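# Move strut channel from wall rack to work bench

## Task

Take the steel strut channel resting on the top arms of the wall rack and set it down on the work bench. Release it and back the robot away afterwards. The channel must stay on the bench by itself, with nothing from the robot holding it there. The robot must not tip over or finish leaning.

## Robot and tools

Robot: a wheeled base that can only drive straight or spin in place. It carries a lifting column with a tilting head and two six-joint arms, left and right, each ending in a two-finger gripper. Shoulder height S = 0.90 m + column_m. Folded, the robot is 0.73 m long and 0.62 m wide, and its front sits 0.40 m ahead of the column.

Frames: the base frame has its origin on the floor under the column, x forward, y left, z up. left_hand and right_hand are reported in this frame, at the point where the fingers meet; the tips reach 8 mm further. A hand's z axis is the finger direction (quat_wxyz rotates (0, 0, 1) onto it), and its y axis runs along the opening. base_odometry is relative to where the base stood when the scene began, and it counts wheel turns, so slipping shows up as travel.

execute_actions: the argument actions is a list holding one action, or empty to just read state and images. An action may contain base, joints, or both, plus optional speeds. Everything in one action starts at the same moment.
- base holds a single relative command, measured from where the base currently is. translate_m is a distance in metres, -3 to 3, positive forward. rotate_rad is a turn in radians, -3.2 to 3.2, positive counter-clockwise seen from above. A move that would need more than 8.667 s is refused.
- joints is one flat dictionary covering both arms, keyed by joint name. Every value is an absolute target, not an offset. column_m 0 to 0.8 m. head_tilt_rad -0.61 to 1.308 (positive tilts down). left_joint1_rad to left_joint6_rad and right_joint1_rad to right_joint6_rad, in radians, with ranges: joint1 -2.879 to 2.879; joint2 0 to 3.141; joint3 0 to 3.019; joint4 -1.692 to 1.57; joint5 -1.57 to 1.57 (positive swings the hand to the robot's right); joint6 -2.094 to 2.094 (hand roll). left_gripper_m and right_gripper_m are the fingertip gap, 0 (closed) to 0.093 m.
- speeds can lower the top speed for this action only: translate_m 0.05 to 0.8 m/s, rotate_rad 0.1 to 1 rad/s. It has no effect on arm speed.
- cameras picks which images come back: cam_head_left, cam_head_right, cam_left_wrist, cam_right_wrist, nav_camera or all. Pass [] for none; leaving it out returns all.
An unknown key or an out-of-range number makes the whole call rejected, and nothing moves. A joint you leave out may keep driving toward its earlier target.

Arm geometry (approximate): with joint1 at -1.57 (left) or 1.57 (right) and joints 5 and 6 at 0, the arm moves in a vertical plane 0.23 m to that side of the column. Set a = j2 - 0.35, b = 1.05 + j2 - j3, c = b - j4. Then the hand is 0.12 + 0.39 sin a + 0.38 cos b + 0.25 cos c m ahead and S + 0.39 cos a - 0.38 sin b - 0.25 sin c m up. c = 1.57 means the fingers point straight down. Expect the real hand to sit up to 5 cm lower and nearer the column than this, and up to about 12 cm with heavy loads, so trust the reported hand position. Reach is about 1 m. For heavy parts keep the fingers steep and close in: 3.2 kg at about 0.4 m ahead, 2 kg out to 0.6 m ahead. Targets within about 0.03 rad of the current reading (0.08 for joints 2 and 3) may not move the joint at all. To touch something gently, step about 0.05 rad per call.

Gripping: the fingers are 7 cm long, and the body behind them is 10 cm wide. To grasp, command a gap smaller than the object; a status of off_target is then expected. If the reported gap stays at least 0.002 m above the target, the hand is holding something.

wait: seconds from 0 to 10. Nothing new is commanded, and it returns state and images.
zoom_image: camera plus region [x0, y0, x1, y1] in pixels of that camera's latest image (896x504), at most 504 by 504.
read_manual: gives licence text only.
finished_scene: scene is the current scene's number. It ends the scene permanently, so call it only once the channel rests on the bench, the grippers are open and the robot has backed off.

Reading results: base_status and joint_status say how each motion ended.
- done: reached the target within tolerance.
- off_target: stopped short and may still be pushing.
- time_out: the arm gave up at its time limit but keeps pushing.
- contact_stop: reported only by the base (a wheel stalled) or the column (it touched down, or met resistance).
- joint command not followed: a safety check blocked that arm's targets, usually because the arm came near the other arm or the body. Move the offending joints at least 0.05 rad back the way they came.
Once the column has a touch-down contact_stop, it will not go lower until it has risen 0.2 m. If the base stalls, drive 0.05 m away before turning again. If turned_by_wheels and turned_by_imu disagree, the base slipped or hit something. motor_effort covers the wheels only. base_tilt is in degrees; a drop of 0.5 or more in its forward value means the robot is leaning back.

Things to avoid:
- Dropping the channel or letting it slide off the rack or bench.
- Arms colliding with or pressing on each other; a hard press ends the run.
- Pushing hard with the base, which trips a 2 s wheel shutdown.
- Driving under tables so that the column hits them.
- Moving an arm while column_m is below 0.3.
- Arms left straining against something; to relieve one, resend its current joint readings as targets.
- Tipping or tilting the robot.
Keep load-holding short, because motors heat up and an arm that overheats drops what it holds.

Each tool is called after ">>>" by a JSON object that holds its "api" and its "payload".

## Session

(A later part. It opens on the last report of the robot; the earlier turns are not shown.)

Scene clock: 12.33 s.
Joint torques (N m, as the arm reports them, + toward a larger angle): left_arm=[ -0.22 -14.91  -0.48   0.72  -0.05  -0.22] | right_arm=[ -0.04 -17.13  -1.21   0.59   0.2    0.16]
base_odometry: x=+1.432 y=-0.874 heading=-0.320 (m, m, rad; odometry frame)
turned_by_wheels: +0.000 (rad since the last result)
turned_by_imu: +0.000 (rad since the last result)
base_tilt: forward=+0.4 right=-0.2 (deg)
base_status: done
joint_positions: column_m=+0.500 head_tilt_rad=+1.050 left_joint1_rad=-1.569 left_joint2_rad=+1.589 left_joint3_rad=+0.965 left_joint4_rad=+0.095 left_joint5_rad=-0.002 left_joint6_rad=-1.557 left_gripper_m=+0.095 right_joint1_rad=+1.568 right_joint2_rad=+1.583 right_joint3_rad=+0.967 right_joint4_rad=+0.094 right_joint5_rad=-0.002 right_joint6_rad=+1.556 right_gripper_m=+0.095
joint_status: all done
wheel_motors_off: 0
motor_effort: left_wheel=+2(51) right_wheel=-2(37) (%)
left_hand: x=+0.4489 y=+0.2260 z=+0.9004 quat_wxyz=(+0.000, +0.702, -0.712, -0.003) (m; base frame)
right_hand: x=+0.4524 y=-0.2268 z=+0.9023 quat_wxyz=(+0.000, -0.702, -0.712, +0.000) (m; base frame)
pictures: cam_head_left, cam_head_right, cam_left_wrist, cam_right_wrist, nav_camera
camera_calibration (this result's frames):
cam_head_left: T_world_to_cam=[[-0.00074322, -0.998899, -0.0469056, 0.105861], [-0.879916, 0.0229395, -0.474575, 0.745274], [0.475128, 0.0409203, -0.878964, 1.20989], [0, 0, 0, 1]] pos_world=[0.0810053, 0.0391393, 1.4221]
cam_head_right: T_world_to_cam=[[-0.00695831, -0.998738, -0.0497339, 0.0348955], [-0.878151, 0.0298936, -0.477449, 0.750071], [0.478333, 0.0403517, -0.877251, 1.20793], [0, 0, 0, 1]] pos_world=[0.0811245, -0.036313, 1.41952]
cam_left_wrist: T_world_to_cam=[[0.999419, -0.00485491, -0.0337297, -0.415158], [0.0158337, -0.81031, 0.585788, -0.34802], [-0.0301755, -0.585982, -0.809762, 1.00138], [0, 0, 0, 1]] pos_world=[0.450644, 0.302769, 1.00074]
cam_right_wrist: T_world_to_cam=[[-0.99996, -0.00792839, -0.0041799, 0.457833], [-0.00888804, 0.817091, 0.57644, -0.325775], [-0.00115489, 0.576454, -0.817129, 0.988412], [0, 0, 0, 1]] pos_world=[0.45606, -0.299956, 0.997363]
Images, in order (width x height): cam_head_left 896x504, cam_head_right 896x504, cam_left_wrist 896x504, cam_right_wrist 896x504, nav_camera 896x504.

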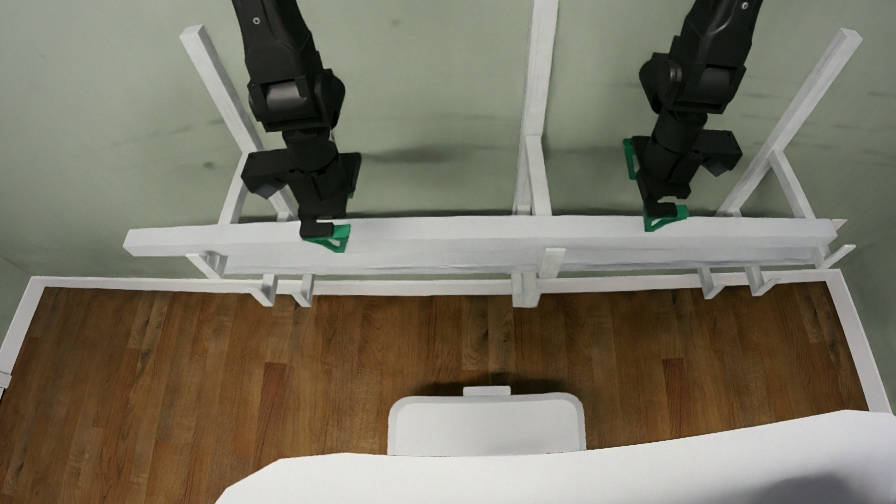

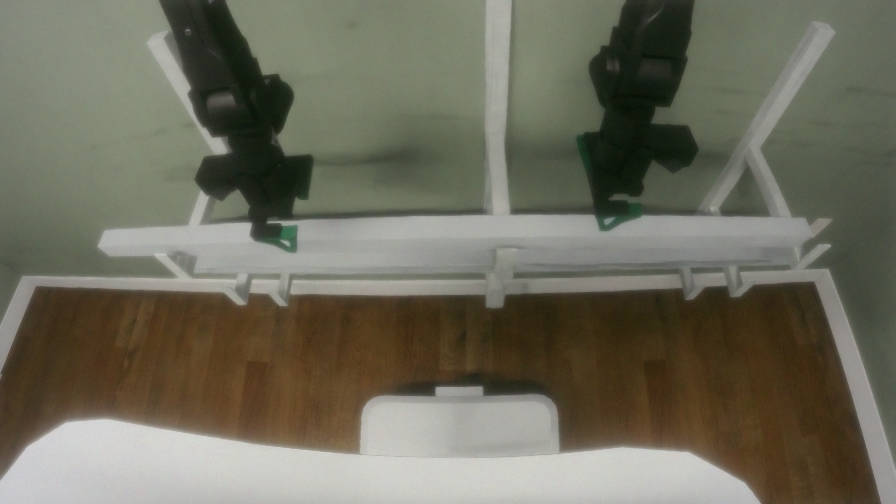

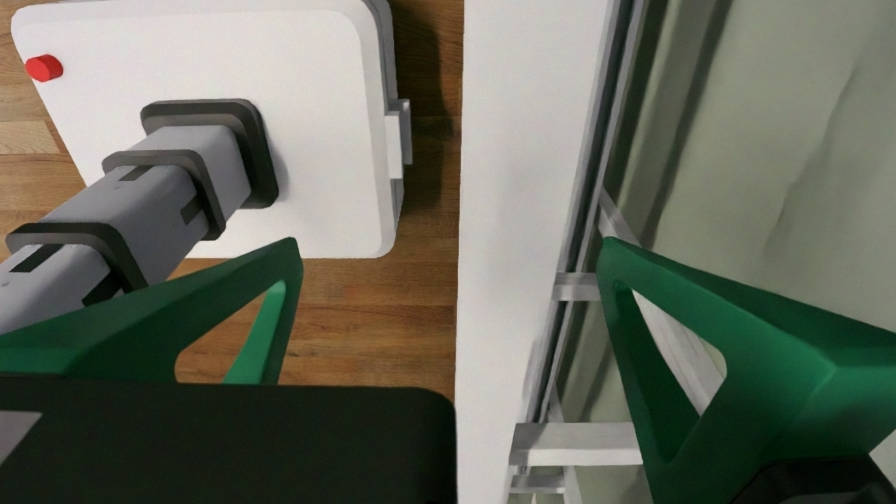

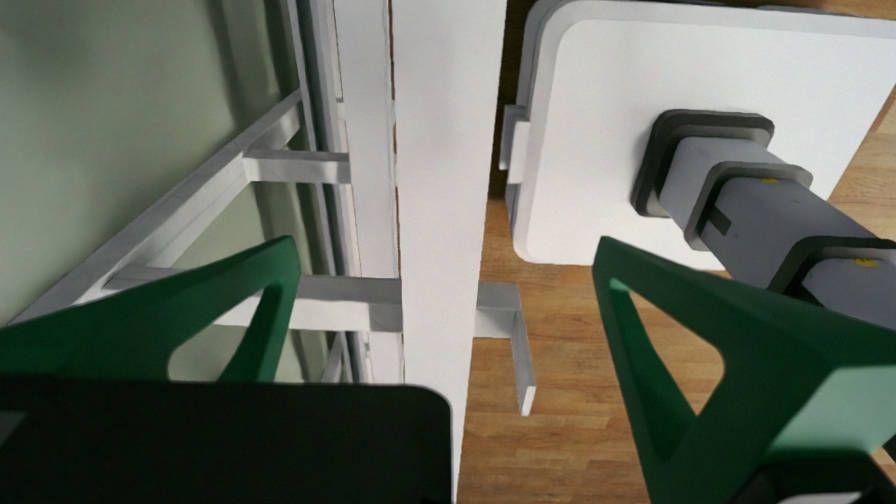

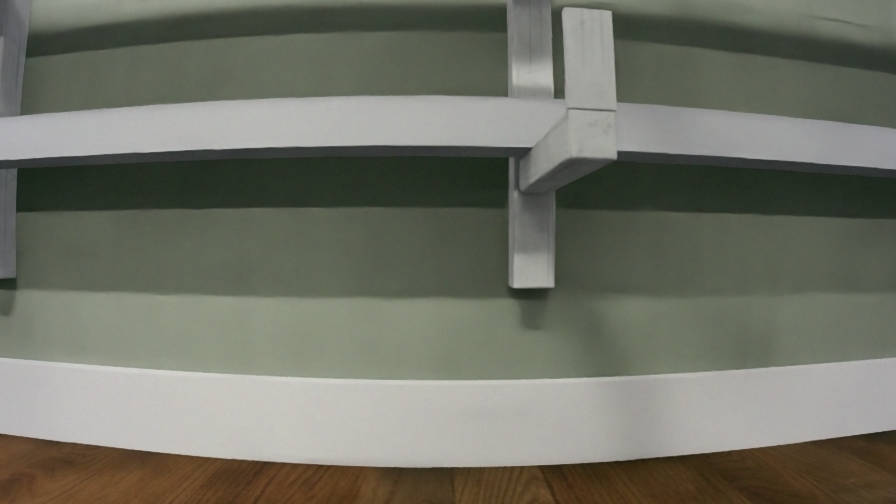

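>>> {"api": "zoom_image", "payload": {"camera": "cam_head_left", "region": [110, 190, 360, 320]}}

>>> {"api": "zoom_image", "payload": {"camera": "cam_head_left", "region": [620, 180, 870, 310]}}

>>> {"api": "zoom_image", "payload": {"camera": "cam_right_wrist", "region": [260, 0, 580, 400]}}

Region (110, 190, 360, 320) of cam_head_left's 896x504 image, scaled by 2.016, with more detail than that image has; it fills the top 262 rows of this view, and the rest is white.

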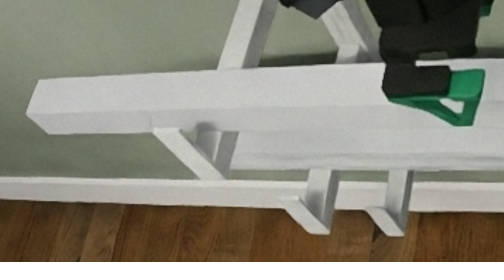

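Region (620, 180, 870, 310) of cam_head_left's 896x504 image, scaled by 2.016, with more detail than that image has; it fills the top 262 rows of this view, and the rest is white.

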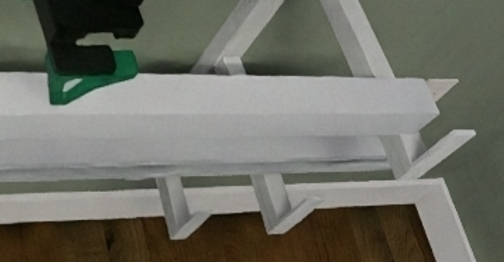

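Region (260, 0, 580, 400) of cam_right_wrist's 896x504 image, scaled by 1.260, with more detail than that image has; it fills the left 403 columns of this view, and the rest is white.

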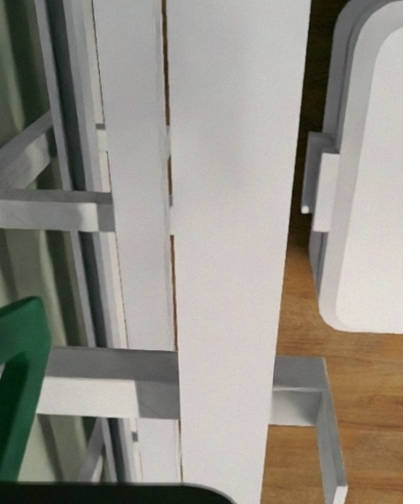

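>>> {"api": "execute_actions", "payload": {"actions": [{"base": {"rotate_rad": -0.05}, "joints": {"column_m": 0.46}}], "cameras": ["cam_left_wrist", "cam_right_wrist"]}}

Scene clock: 14.37 s.
Joint torques (N m, as the arm reports them, + toward a larger angle): left_arm=[ -0.27 -14.11  -0.61   0.68  -0.05  -0.22] | right_arm=[ -0.81 -18.    -0.83   0.45   0.22   0.12]
base_odometry: x=+1.432 y=-0.874 heading=-0.368 (m, m, rad; odometry frame)
turned_by_wheels: -0.048 (rad since the last result)
turned_by_imu: -0.048 (rad since the last result)
base_tilt: forward=+0.5 right=-0.2 (deg)
base_status: done
joint_positions: column_m=+0.460 head_tilt_rad=+1.050 left_joint1_rad=-1.570 left_joint2_rad=+1.589 left_joint3_rad=+0.965 left_joint4_rad=+0.095 left_joint5_rad=-0.002 left_joint6_rad=-1.557 left_gripper_m=+0.095 right_joint1_rad=+1.569 right_joint2_rad=+1.583 right_joint3_rad=+0.966 right_joint4_rad=+0.094 right_joint5_rad=-0.002 right_joint6_rad=+1.556 right_gripper_m=+0.095
joint_status: all done
wheel_motors_off: 0
motor_effort: left_wheel=+2(38) right_wheel=-1(33) (%)
left_hand: x=+0.4489 y=+0.2253 z=+0.8604 quat_wxyz=(+0.001, +0.702, -0.712, -0.003) (m; base frame)
right_hand: x=+0.4519 y=-0.2263 z=+0.8623 quat_wxyz=(+0.000, -0.702, -0.712, +0.000) (m; base frame)
pictures: cam_left_wrist, cam_right_wrist
camera_calibration (this result's frames):
cam_left_wrist: T_world_to_cam=[[0.999416, -0.00546021, -0.0337246, -0.416377], [0.0153702, -0.809738, 0.586591, -0.325783], [-0.030511, -0.586767, -0.809181, 0.96841], [0, 0, 0, 1]] pos_world=[0.450688, 0.302159, 0.960678]
cam_right_wrist: T_world_to_cam=[[-0.99996, -0.0083058, -0.00342235, 0.456453], [-0.0087584, 0.816706, 0.576987, -0.30375], [-0.00199728, 0.576994, -0.816746, 0.95566], [0, 0, 0, 1]] pos_world=[0.455683, -0.299545, 0.957354]
Images, in order (width x height): cam_left_wrist 896x504, cam_right_wrist 896x504.

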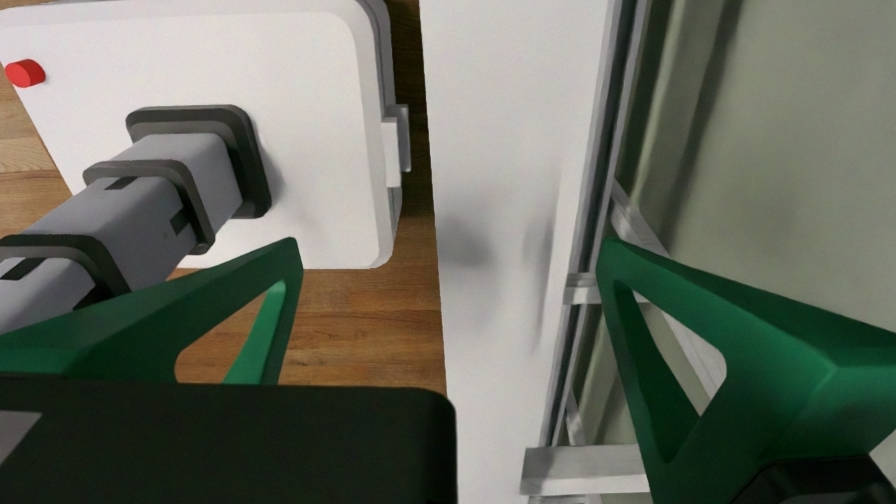

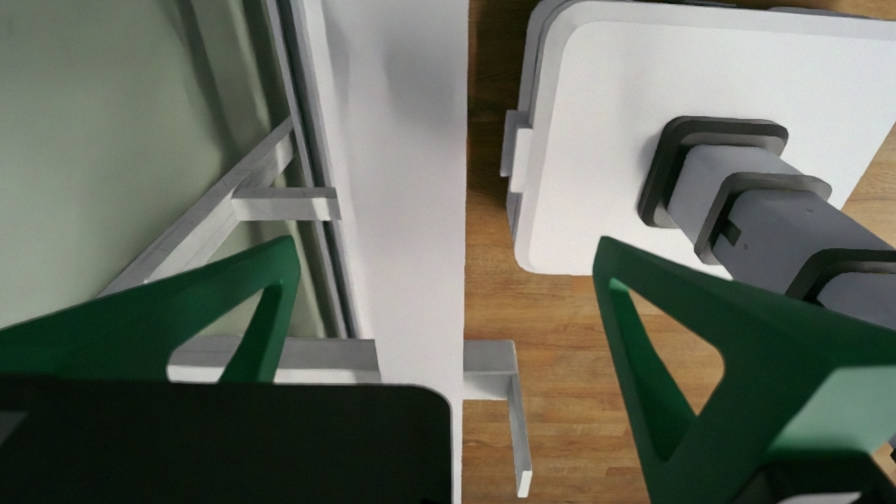

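>>> {"api": "execute_actions", "payload": {"actions": [{"base": {"translate_m": 0.015}, "joints": {"column_m": 0.40}}], "cameras": ["cam_left_wrist", "cam_right_wrist"]}}

Scene clock: 15.83 s.
Joint torques (N m, as the arm reports them, + toward a larger angle): left_arm=[ -0.12 -15.14  -0.69   0.67  -0.05  -0.22] | right_arm=[ -1.01 -18.36  -1.19   0.35   0.23   0.14]
base_odometry: x=+1.446 y=-0.879 heading=-0.370 (m, m, rad; odometry frame)
turned_by_wheels: -0.001 (rad since the last result)
turned_by_imu: -0.002 (rad since the last result)
base_tilt: forward=+0.4 right=-0.1 (deg)
base_status: done
joint_positions: column_m=+0.400 head_tilt_rad=+1.050 left_joint1_rad=-1.570 left_joint2_rad=+1.587 left_joint3_rad=+0.965 left_joint4_rad=+0.095 left_joint5_rad=-0.002 left_joint6_rad=-1.557 left_gripper_m=+0.095 right_joint1_rad=+1.569 right_joint2_rad=+1.583 right_joint3_rad=+0.968 right_joint4_rad=+0.094 right_joint5_rad=-0.002 right_joint6_rad=+1.556 right_gripper_m=+0.095
joint_status: all done
wheel_motors_off: 0
motor_effort: left_wheel=+0(35) right_wheel=+2(46) (%)
left_hand: x=+0.4497 y=+0.2253 z=+0.8009 quat_wxyz=(+0.000, +0.702, -0.712, -0.002) (m; base frame)
right_hand: x=+0.4533 y=-0.2261 z=+0.8022 quat_wxyz=(-0.001, -0.702, -0.712, -0.001) (m; base frame)
pictures: cam_left_wrist, cam_right_wrist
camera_calibration (this result's frames):
cam_left_wrist: T_world_to_cam=[[0.999467, -0.00546101, -0.0321996, -0.420392], [0.0144744, -0.809738, 0.586613, -0.290515], [-0.0292767, -0.586766, -0.809227, 0.91978], [0, 0, 0, 1]] pos_world=[0.451301, 0.302159, 0.901194]
cam_right_wrist: T_world_to_cam=[[-0.999945, -0.00849904, -0.0060953, 0.459726], [-0.0104586, 0.816515, 0.577229, -0.268748], [0.000071011, 0.577262, -0.816559, 0.905455], [0, 0, 0, 1]] pos_world=[0.456826, -0.29934, 0.897289]
Images, in order (width x height): cam_left_wrist 896x504, cam_right_wrist 896x504.

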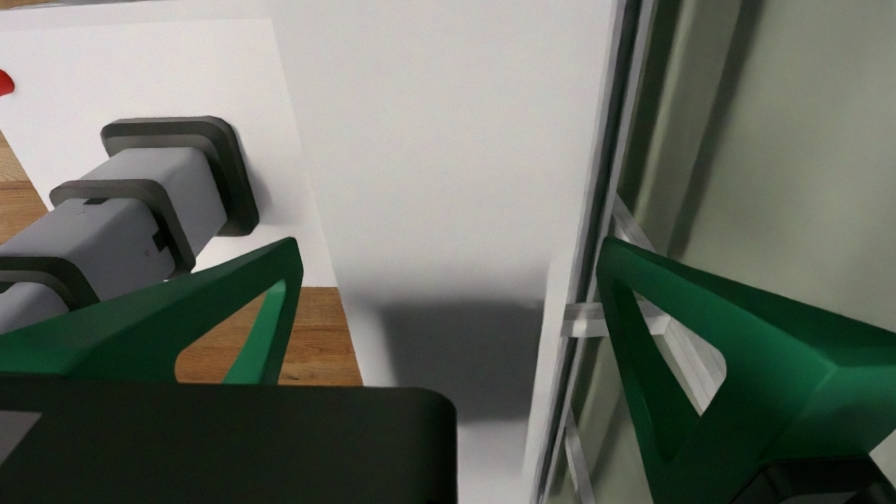

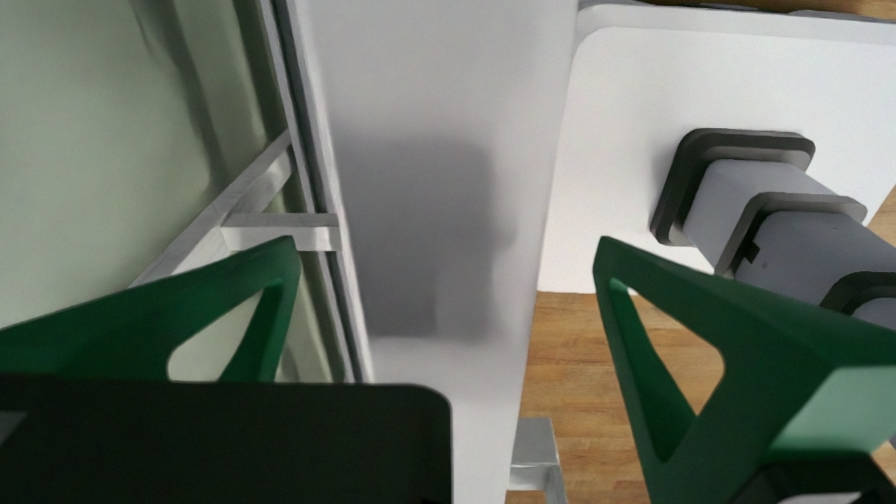

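>>> {"api": "execute_actions", "payload": {"actions": [{"joints": {"column_m": 0.393, "left_gripper_m": 0.0, "right_gripper_m": 0.0}}], "cameras": ["cam_left_wrist", "cam_right_wrist"]}}

Scene clock: 16.73 s.
Joint torques (N m, as the arm reports them, + toward a larger angle): left_arm=[ -0.17 -14.72  -0.33   0.66  -0.08  -0.05] | right_arm=[ -0.71 -17.59  -0.8    0.67   0.22   0.19]
base_odometry: x=+1.446 y=-0.879 heading=-0.370 (m, m, rad; odometry frame)
turned_by_wheels: +0.000 (rad since the last result)
turned_by_imu: +0.000 (rad since the last result)
base_tilt: forward=+0.4 right=-0.2 (deg)
base_status: not commanded
joint_positions: column_m=+0.393 head_tilt_rad=+1.050 left_joint1_rad=-1.570 left_joint2_rad=+1.585 left_joint3_rad=+0.963 left_joint4_rad=+0.096 left_joint5_rad=-0.001 left_joint6_rad=-1.574 left_gripper_m=+0.041 right_joint1_rad=+1.569 right_joint2_rad=+1.581 right_joint3_rad=+0.966 right_joint4_rad=+0.090 right_joint5_rad=-0.002 right_joint6_rad=+1.548 right_gripper_m=+0.041
joint_status: left_gripper_m off_target (ended at +0.041, target +0.000); right_gripper_m off_target (ended at +0.041, target +0.000); the others done
wheel_motors_off: 0
motor_effort: left_wheel=+0(3) right_wheel=+1(2) (%)
left_hand: x=+0.4494 y=+0.2254 z=+0.7947 quat_wxyz=(+0.000, +0.708, -0.706, -0.002) (m; base frame)
right_hand: x=+0.4518 y=-0.2261 z=+0.7959 quat_wxyz=(+0.001, -0.699, -0.715, +0.000) (m; base frame)
pictures: cam_left_wrist, cam_right_wrist
camera_calibration (this result's frames):
cam_left_wrist: T_world_to_cam=[[0.999432, 0.0122573, -0.0313936, -0.424966], [0.0283601, -0.809131, 0.586944, -0.293452], [-0.0182072, -0.587501, -0.809019, 0.909872], [0, 0, 0, 1]] pos_world=[0.449613, 0.302318, 0.895002]
cam_right_wrist: T_world_to_cam=[[-0.999856, -0.016885, -0.0019061, 0.452999], [-0.0148876, 0.816412, 0.577278, -0.263188], [-0.0081912, 0.577223, -0.816545, 0.904021], [0, 0, 0, 1]] pos_world=[0.456421, -0.299304, 0.89097]
Images, in order (width x height): cam_left_wrist 896x504, cam_right_wrist 896x504.

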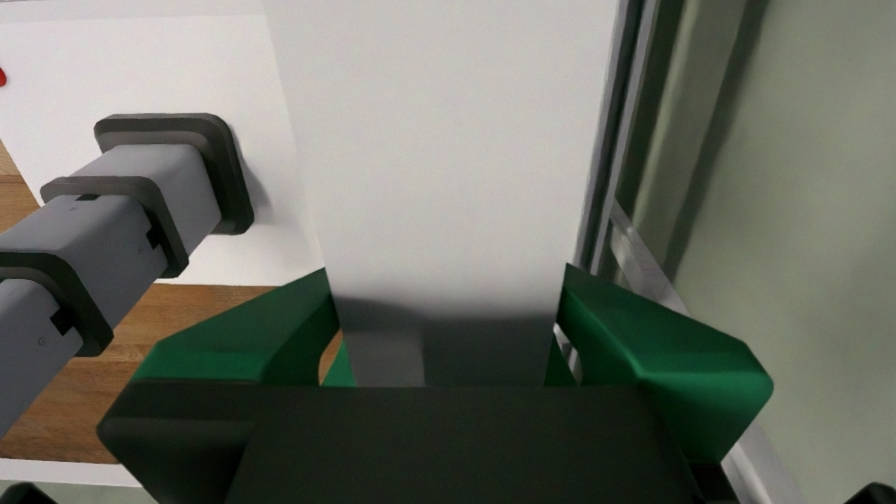

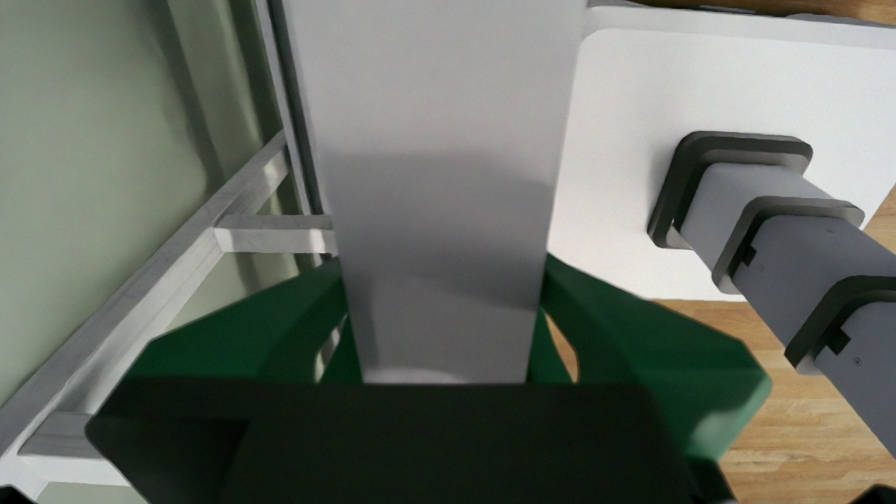

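>>> {"api": "execute_actions", "payload": {"actions": [{"base": {"translate_m": 0.02}, "speeds": {"translate_m": 0.05}, "joints": {"column_m": 0.55}}], "cameras": ["cam_head_left", "cam_right_wrist"]}}

Scene clock: 19.60 s.
Joint torques (N m, as the arm reports them, + toward a larger angle): left_arm=[ -0.31 -19.96  -1.79   0.33  -0.19  -0.05] | right_arm=[ -0.76 -23.01  -2.24   0.54   0.12   0.18]
base_odometry: x=+1.464 y=-0.887 heading=-0.371 (m, m, rad; odometry frame)
turned_by_wheels: -0.002 (rad since the last result)
turned_by_imu: -0.002 (rad since the last result)
base_tilt: forward=+0.5 right=-0.2 (deg)
base_status: done
joint_positions: column_m=+0.550 head_tilt_rad=+1.051 left_joint1_rad=-1.569 left_joint2_rad=+1.651 left_joint3_rad=+0.975 left_joint4_rad=+0.104 left_joint5_rad=+0.002 left_joint6_rad=-1.573 left_gripper_m=+0.041 right_joint1_rad=+1.569 right_joint2_rad=+1.638 right_joint3_rad=+0.971 right_joint4_rad=+0.092 right_joint5_rad=+0.002 right_joint6_rad=+1.550 right_gripper_m=+0.041
joint_status: all done
wheel_motors_off: 0
motor_effort: left_wheel=-2(37) right_wheel=+3(42) (%)
left_hand: x=+0.4253 y=+0.2251 z=+0.9300 quat_wxyz=(+0.017, +0.708, -0.706, -0.017) (m; base frame)
right_hand: x=+0.4267 y=-0.2267 z=+0.9344 quat_wxyz=(+0.017, -0.700, -0.714, +0.019) (m; base frame)
pictures: cam_head_left, cam_right_wrist
camera_calibration (this result's frames):
cam_head_left: T_world_to_cam=[[-0.000775817, -0.998899, -0.0469051, 0.108197], [-0.880246, 0.0229395, -0.473963, 0.767982], [0.474518, 0.0409203, -0.879294, 1.25419], [0, 0, 0, 1]] pos_world=[0.0809608, 0.0391393, 1.47188]
cam_right_wrist: T_world_to_cam=[[-0.998725, -0.0153036, 0.0481049, 0.381246], [0.0151112, 0.818608, 0.574154, -0.352315], [-0.0481657, 0.574149, -0.817333, 1.03432], [0, 0, 0, 1]] pos_world=[0.435902, -0.299612, 1.02933]
Images, in order (width x height): cam_head_left 896x504, cam_right_wrist 896x504.

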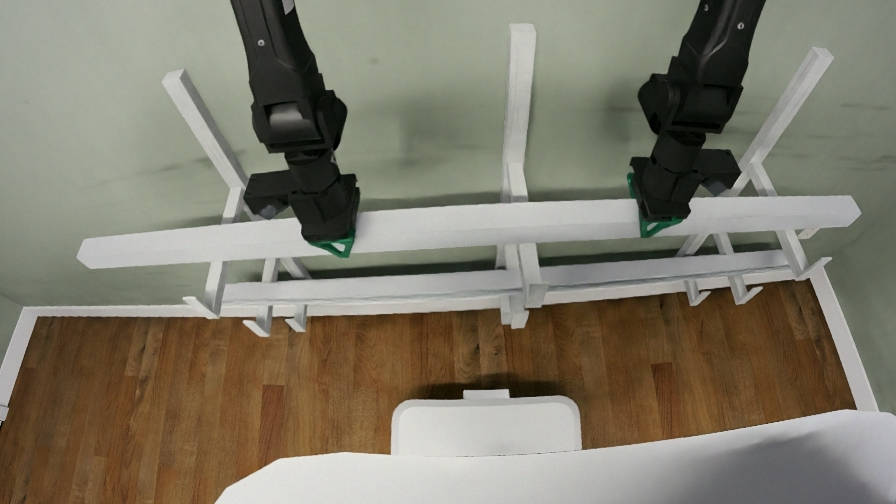

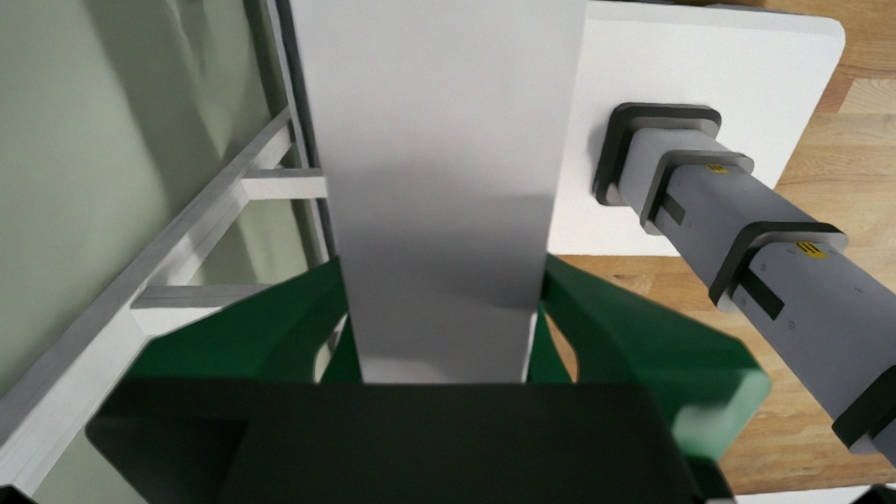

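>>> {"api": "execute_actions", "payload": {"actions": [{"base": {"translate_m": -1.0}, "speeds": {"translate_m": 0.7}, "joints": {"head_tilt_rad": 0.55}}], "cameras": ["cam_head_left"]}}

Scene clock: 23.63 s.
Joint torques (N m, as the arm reports them, + toward a larger angle): left_arm=[ -0.17 -20.04  -2.5    0.09  -0.22  -0.09] | right_arm=[  0.11 -22.54  -1.83   0.23  -0.05   0.23]
base_odometry: x=+0.532 y=-0.524 heading=-0.372 (m, m, rad; odometry frame)
turned_by_wheels: -0.001 (rad since the last result)
turned_by_imu: -0.002 (rad since the last result)
base_tilt: forward=+0.4 right=-0.2 (deg)
base_status: done
joint_positions: column_m=+0.550 head_tilt_rad=+0.568 left_joint1_rad=-1.570 left_joint2_rad=+1.659 left_joint3_rad=+0.981 left_joint4_rad=+0.109 left_joint5_rad=+0.003 left_joint6_rad=-1.571 left_gripper_m=+0.041 right_joint1_rad=+1.569 right_joint2_rad=+1.640 right_joint3_rad=+0.970 right_joint4_rad=+0.098 right_joint5_rad=+0.005 right_joint6_rad=+1.553 right_gripper_m=+0.041
joint_status: all done
wheel_motors_off: 0
motor_effort: left_wheel=-1(53) right_wheel=+2(53) (%)
left_hand: x=+0.4259 y=+0.2245 z=+0.9272 quat_wxyz=(+0.017, +0.707, -0.707, -0.015) (m; base frame)
right_hand: x=+0.4263 y=-0.2273 z=+0.9338 quat_wxyz=(+0.015, -0.701, -0.713, +0.019) (m; base frame)
pictures: cam_head_left
camera_calibration (this result's frames):
cam_head_left: T_world_to_cam=[[0.0211055, -0.998899, -0.0418957, 0.0994097], [-0.559264, 0.0229395, -0.828672, 1.29671], [0.828721, 0.0409203, -0.558164, 0.743279], [0, 0, 0, 1]] pos_world=[0.107135, 0.0391393, 1.49358]
Images, in order (width x height): cam_head_left 896x504.

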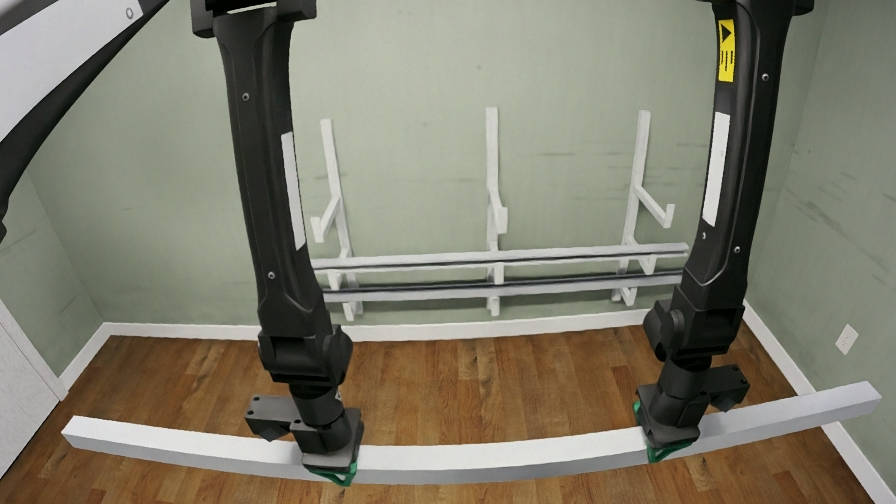

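>>> {"api": "execute_actions", "payload": {"actions": [{"base": {"rotate_rad": 2.9}, "speeds": {"rotate_rad": 0.8}, "joints": {"column_m": 0.50, "head_tilt_rad": 0.5}}], "cameras": ["cam_head_left", "nav_camera"]}}

Scene clock: 28.57 s.
Joint torques (N m, as the arm reports them, + toward a larger angle): left_arm=[ -0.44 -20.34  -2.35   0.09  -0.22  -0.03] | right_arm=[ -0.94 -23.12  -2.53   0.14   0.01   0.18]
base_odometry: x=+0.532 y=-0.524 heading=+2.528 (m, m, rad; odometry frame)
turned_by_wheels: +2.900 (rad since the last result)
turned_by_imu: +2.852 (rad since the last result)
base_tilt: forward=+0.5 right=-0.1 (deg)
base_status: done
joint_positions: column_m=+0.500 head_tilt_rad=+0.518 left_joint1_rad=-1.566 left_joint2_rad=+1.658 left_joint3_rad=+0.982 left_joint4_rad=+0.111 left_joint5_rad=+0.003 left_joint6_rad=-1.576 left_gripper_m=+0.041 right_joint1_rad=+1.574 right_joint2_rad=+1.640 right_joint3_rad=+0.976 right_joint4_rad=+0.098 right_joint5_rad=+0.005 right_joint6_rad=+1.549 right_gripper_m=+0.041
joint_status: all done
wheel_motors_off: 0
motor_effort: left_wheel=-1(42) right_wheel=+0(50) (%)
left_hand: x=+0.4276 y=+0.2270 z=+0.8774 quat_wxyz=(+0.014, +0.710, -0.704, -0.015) (m; base frame)
right_hand: x=+0.4302 y=-0.2244 z=+0.8836 quat_wxyz=(+0.014, -0.699, -0.715, +0.015) (m; base frame)
pictures: cam_head_left, nav_camera
camera_calibration (this result's frames):
cam_head_left: T_world_to_cam=[[0.0231525, -0.998899, -0.0408001, 0.0955928], [-0.51758, 0.0229395, -0.855327, 1.29297], [0.855322, 0.0409203, -0.516479, 0.652204], [0, 0, 0, 1]] pos_world=[0.109155, 0.0391393, 1.44666]
Images, in order (width x height): cam_head_left 896x504, nav_camera 896x504.

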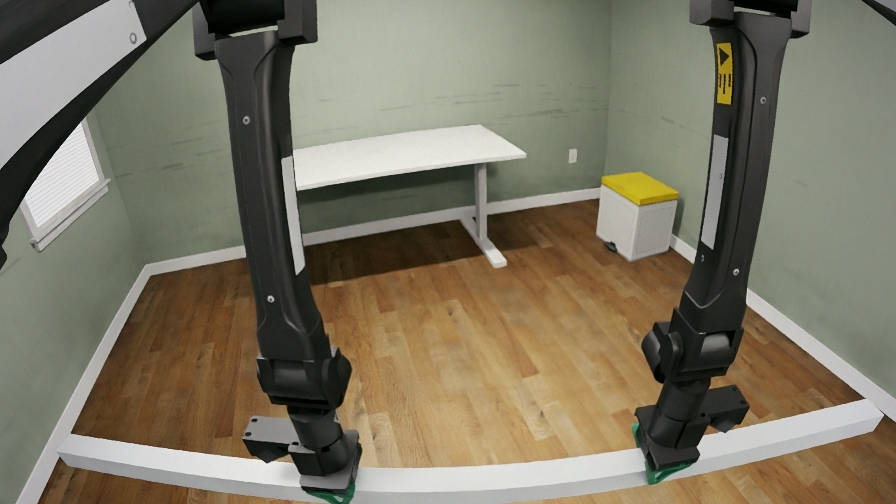

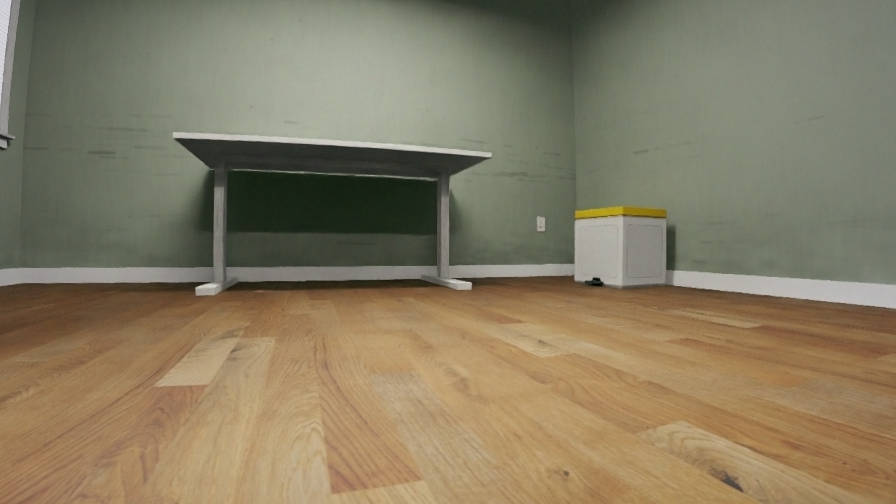

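>>> {"api": "zoom_image", "payload": {"camera": "nav_camera", "region": [150, 110, 510, 310]}}

Region (150, 110, 510, 310) of nav_camera's 896x504 image, scaled by 1.400, with more detail than that image has.

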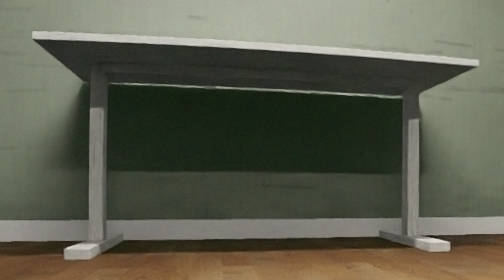

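>>> {"api": "execute_actions", "payload": {"actions": [{"base": {"translate_m": 1.1}, "speeds": {"translate_m": 0.7}}], "cameras": ["cam_head_left", "nav_camera"]}}

Scene clock: 33.63 s.
Joint torques (N m, as the arm reports them, + toward a larger angle): left_arm=[ -0.58 -20.6   -2.73   0.23  -0.22  -0.1 ] | right_arm=[ -0.83 -22.73  -2.37   0.19  -0.01   0.17]
base_odometry: x=-0.367 y=+0.110 heading=+2.529 (m, m, rad; odometry frame)
turned_by_wheels: +0.001 (rad since the last result)
turned_by_imu: +0.002 (rad since the last result)
base_tilt: forward=+0.5 right=-0.1 (deg)
base_status: done
joint_positions: column_m=+0.500 head_tilt_rad=+0.518 left_joint1_rad=-1.566 left_joint2_rad=+1.659 left_joint3_rad=+0.986 left_joint4_rad=+0.113 left_joint5_rad=+0.003 left_joint6_rad=-1.571 left_gripper_m=+0.041 right_joint1_rad=+1.573 right_joint2_rad=+1.640 right_joint3_rad=+0.975 right_joint4_rad=+0.098 right_joint5_rad=+0.005 right_joint6_rad=+1.554 right_gripper_m=+0.041
joint_status: not commanded
wheel_motors_off: 0
motor_effort: left_wheel=+1(55) right_wheel=+0(42) (%)
left_hand: x=+0.4303 y=+0.2270 z=+0.8770 quat_wxyz=(+0.012, +0.708, -0.706, -0.013) (m; base frame)
right_hand: x=+0.4297 y=-0.2247 z=+0.8835 quat_wxyz=(+0.014, -0.701, -0.713, +0.016) (m; base frame)
pictures: cam_head_left, nav_camera
camera_calibration (this result's frames):
cam_head_left: T_world_to_cam=[[0.0231603, -0.998899, -0.0407957, 0.0955858], [-0.517416, 0.0229395, -0.855427, 1.29311], [0.855421, 0.0409203, -0.516315, 0.651956], [0, 0, 0, 1]] pos_world=[0.109163, 0.0391393, 1.44667]
Images, in order (width x height): cam_head_left 896x504, nav_camera 896x504.

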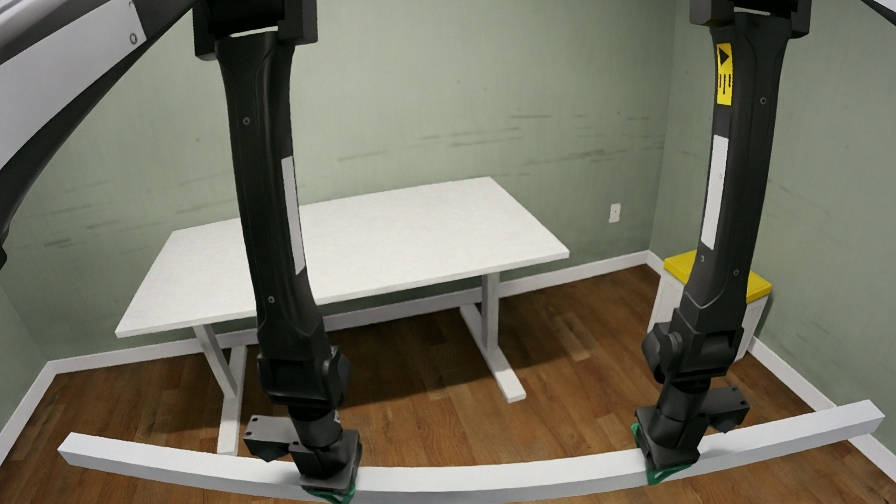

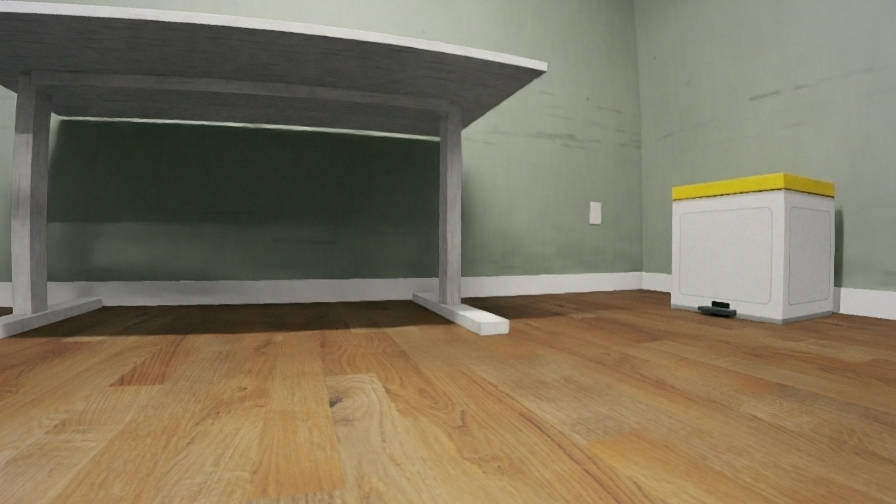

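>>> {"api": "zoom_image", "payload": {"camera": "nav_camera", "region": [400, 40, 580, 350]}}

Region (400, 40, 580, 350) of nav_camera's 896x504 image, scaled by 1.626, with more detail than that image has; it fills the left 293 columns of this view, and the rest is white.

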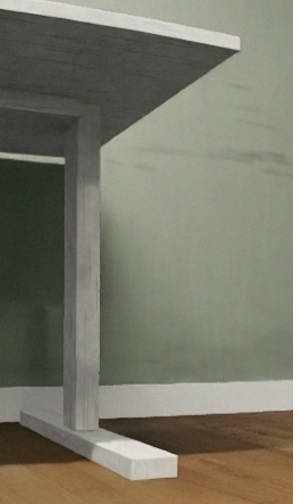

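>>> {"api": "execute_actions", "payload": {"actions": [{"base": {"rotate_rad": 0.34}, "speeds": {"rotate_rad": 0.8}, "joints": {"column_m": 0.44, "head_tilt_rad": 0.7}}], "cameras": ["cam_head_left", "nav_camera"]}}

Scene clock: 35.83 s.
Joint torques (N m, as the arm reports them, + toward a larger angle): left_arm=[ -0.49 -21.    -2.66   0.04  -0.2   -0.02] | right_arm=[ -0.98 -22.6   -2.68   0.24  -0.03   0.22]
base_odometry: x=-0.367 y=+0.110 heading=+2.868 (m, m, rad; odometry frame)
turned_by_wheels: +0.339 (rad since the last result)
turned_by_imu: +0.326 (rad since the last result)
base_tilt: forward=+0.4 right=-0.2 (deg)
base_status: done
joint_positions: column_m=+0.440 head_tilt_rad=+0.703 left_joint1_rad=-1.565 left_joint2_rad=+1.659 left_joint3_rad=+0.986 left_joint4_rad=+0.113 left_joint5_rad=+0.002 left_joint6_rad=-1.574 left_gripper_m=+0.041 right_joint1_rad=+1.574 right_joint2_rad=+1.640 right_joint3_rad=+0.978 right_joint4_rad=+0.098 right_joint5_rad=+0.004 right_joint6_rad=+1.551 right_gripper_m=+0.041
joint_status: all done
wheel_motors_off: 0
motor_effort: left_wheel=-3(50) right_wheel=+1(40) (%)
left_hand: x=+0.4303 y=+0.2277 z=+0.8170 quat_wxyz=(+0.012, +0.709, -0.705, -0.014) (m; base frame)
right_hand: x=+0.4314 y=-0.2240 z=+0.8234 quat_wxyz=(+0.014, -0.699, -0.714, +0.014) (m; base frame)
pictures: cam_head_left, nav_camera
camera_calibration (this result's frames):
cam_head_left: T_world_to_cam=[[0.0152513, -0.998899, -0.0443631, 0.0986211], [-0.6661, 0.0229395, -0.74551, 1.09247], [0.745707, 0.0409203, -0.665017, 0.838522], [0, 0, 0, 1]] pos_world=[0.100901, 0.0391393, 1.37646]
Images, in order (width x height): cam_head_left 896x504, nav_camera 896x504.

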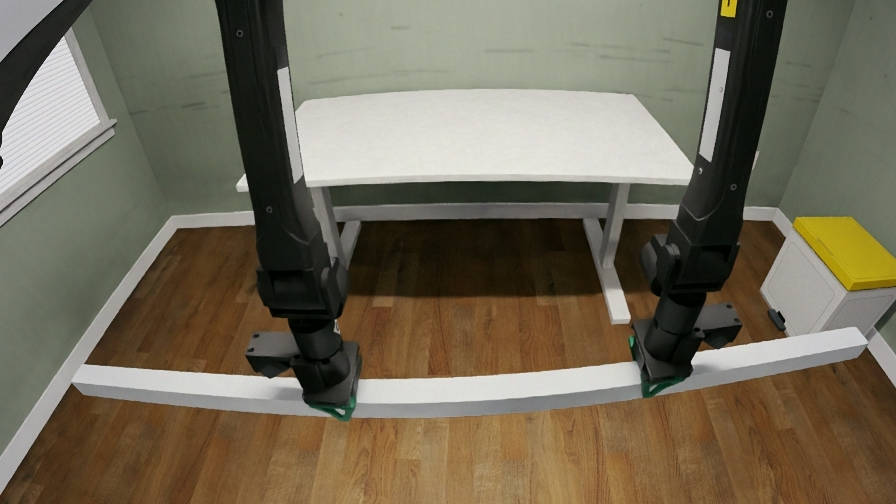

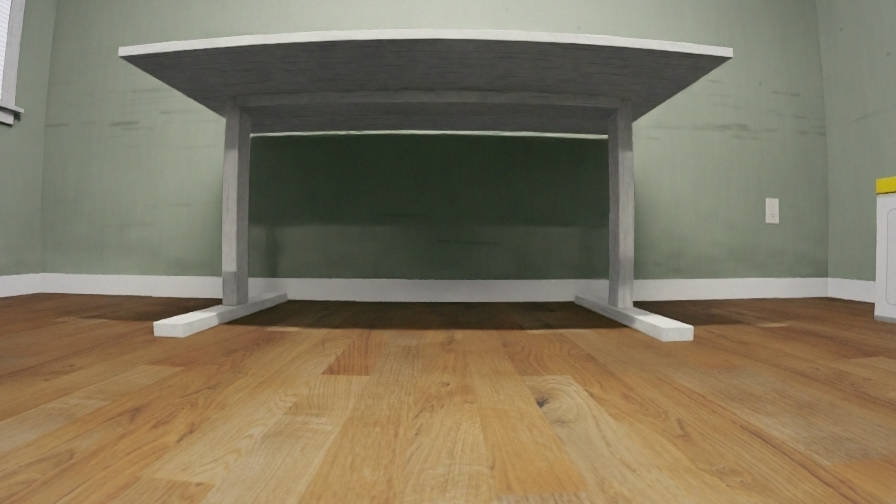

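>>> {"api": "execute_actions", "payload": {"actions": [{"base": {"translate_m": 1.0}, "speeds": {"translate_m": 0.7}, "joints": {"column_m": 0.43, "head_tilt_rad": 1.0}}], "cameras": ["cam_head_left", "cam_left_wrist", "cam_right_wrist"]}}

Scene clock: 40.67 s.
Joint torques (N m, as the arm reports them, + toward a larger angle): left_arm=[ -0.5  -20.91  -2.61  -0.01  -0.2   -0.07] | right_arm=[ -1.21 -23.38  -2.67   0.15   0.01   0.21]
base_odometry: x=-1.330 y=+0.379 heading=+2.869 (m, m, rad; odometry frame)
turned_by_wheels: +0.001 (rad since the last result)
turned_by_imu: +0.002 (rad since the last result)
base_tilt: forward=+0.4 right=-0.2 (deg)
base_status: done
joint_positions: column_m=+0.430 head_tilt_rad=+1.001 left_joint1_rad=-1.565 left_joint2_rad=+1.660 left_joint3_rad=+0.989 left_joint4_rad=+0.113 left_joint5_rad=+0.002 left_joint6_rad=-1.572 left_gripper_m=+0.041 right_joint1_rad=+1.574 right_joint2_rad=+1.643 right_joint3_rad=+0.977 right_joint4_rad=+0.099 right_joint5_rad=+0.004 right_joint6_rad=+1.555 right_gripper_m=+0.041
joint_status: all done
wheel_motors_off: 0
motor_effort: left_wheel=+2(54) right_wheel=-2(37) (%)
left_hand: x=+0.4310 y=+0.2277 z=+0.8064 quat_wxyz=(+0.012, +0.708, -0.706, -0.013) (m; base frame)
right_hand: x=+0.4298 y=-0.2243 z=+0.8127 quat_wxyz=(+0.015, -0.701, -0.713, +0.015) (m; base frame)
pictures: cam_head_left, cam_left_wrist, cam_right_wrist
camera_calibration (this result's frames):
cam_head_left: T_world_to_cam=[[0.00157716, -0.998899, -0.046885, 0.102431], [-0.855372, 0.0229395, -0.517506, 0.771602], [0.518012, 0.0409203, -0.854394, 1.1114], [0, 0, 0, 1]] pos_world=[0.0841293, 0.0391393, 1.35368]
cam_left_wrist: T_world_to_cam=[[0.997862, 0.0124241, -0.064157, -0.37914], [0.0477288, -0.809156, 0.585652, -0.305241], [-0.0446369, -0.587463, -0.808019, 0.930841], [0, 0, 0, 1]] pos_world=[0.434448, 0.304558, 0.906578]
cam_right_wrist: T_world_to_cam=[[-0.99913, -0.0128071, 0.0396893, 0.397827], [0.0123773, 0.81774, 0.575455, -0.284578], [-0.0398255, 0.575445, -0.81687, 0.929916], [0, 0, 0, 1]] pos_world=[0.438038, -0.29731, 0.907593]
Images, in order (width x height): cam_head_left 896x504, cam_left_wrist 896x504, cam_right_wrist 896x504.

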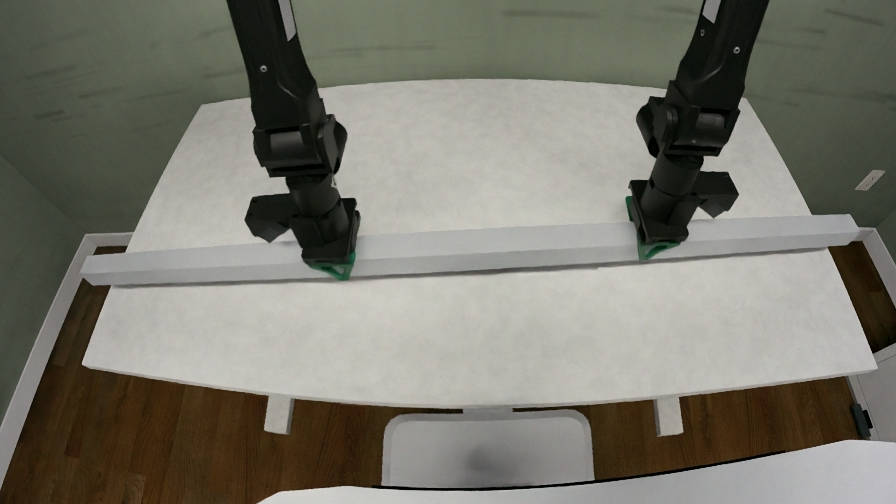

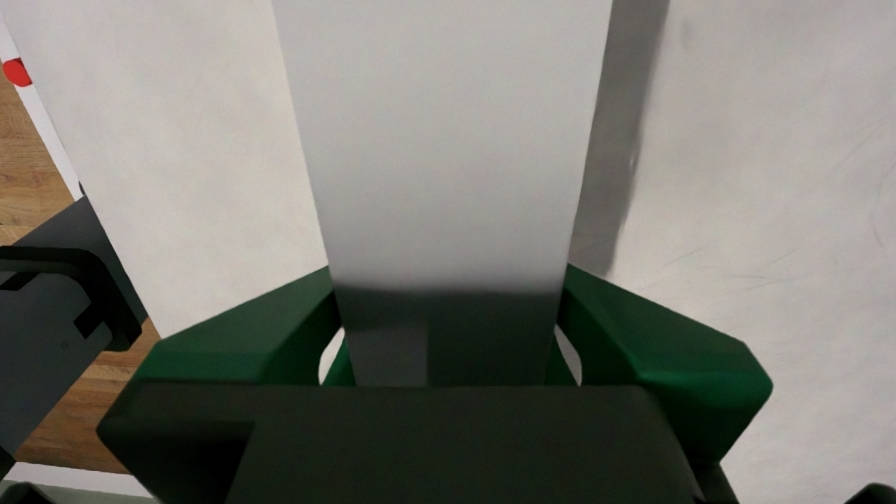

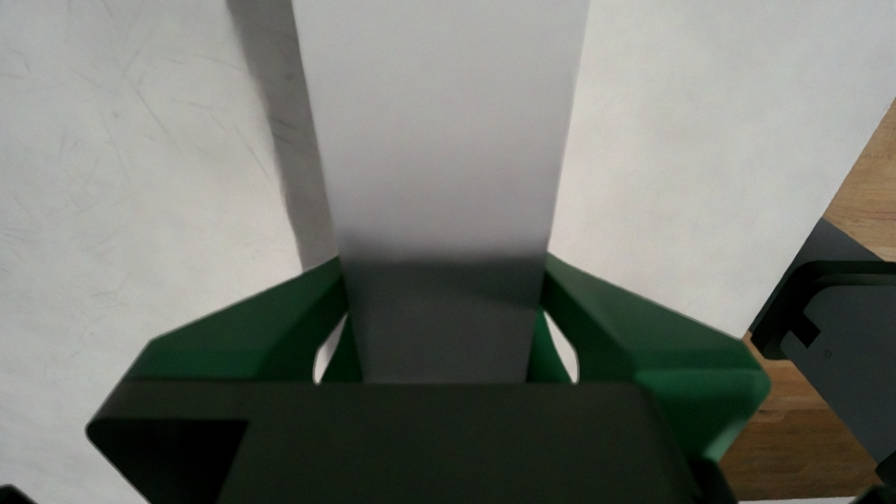

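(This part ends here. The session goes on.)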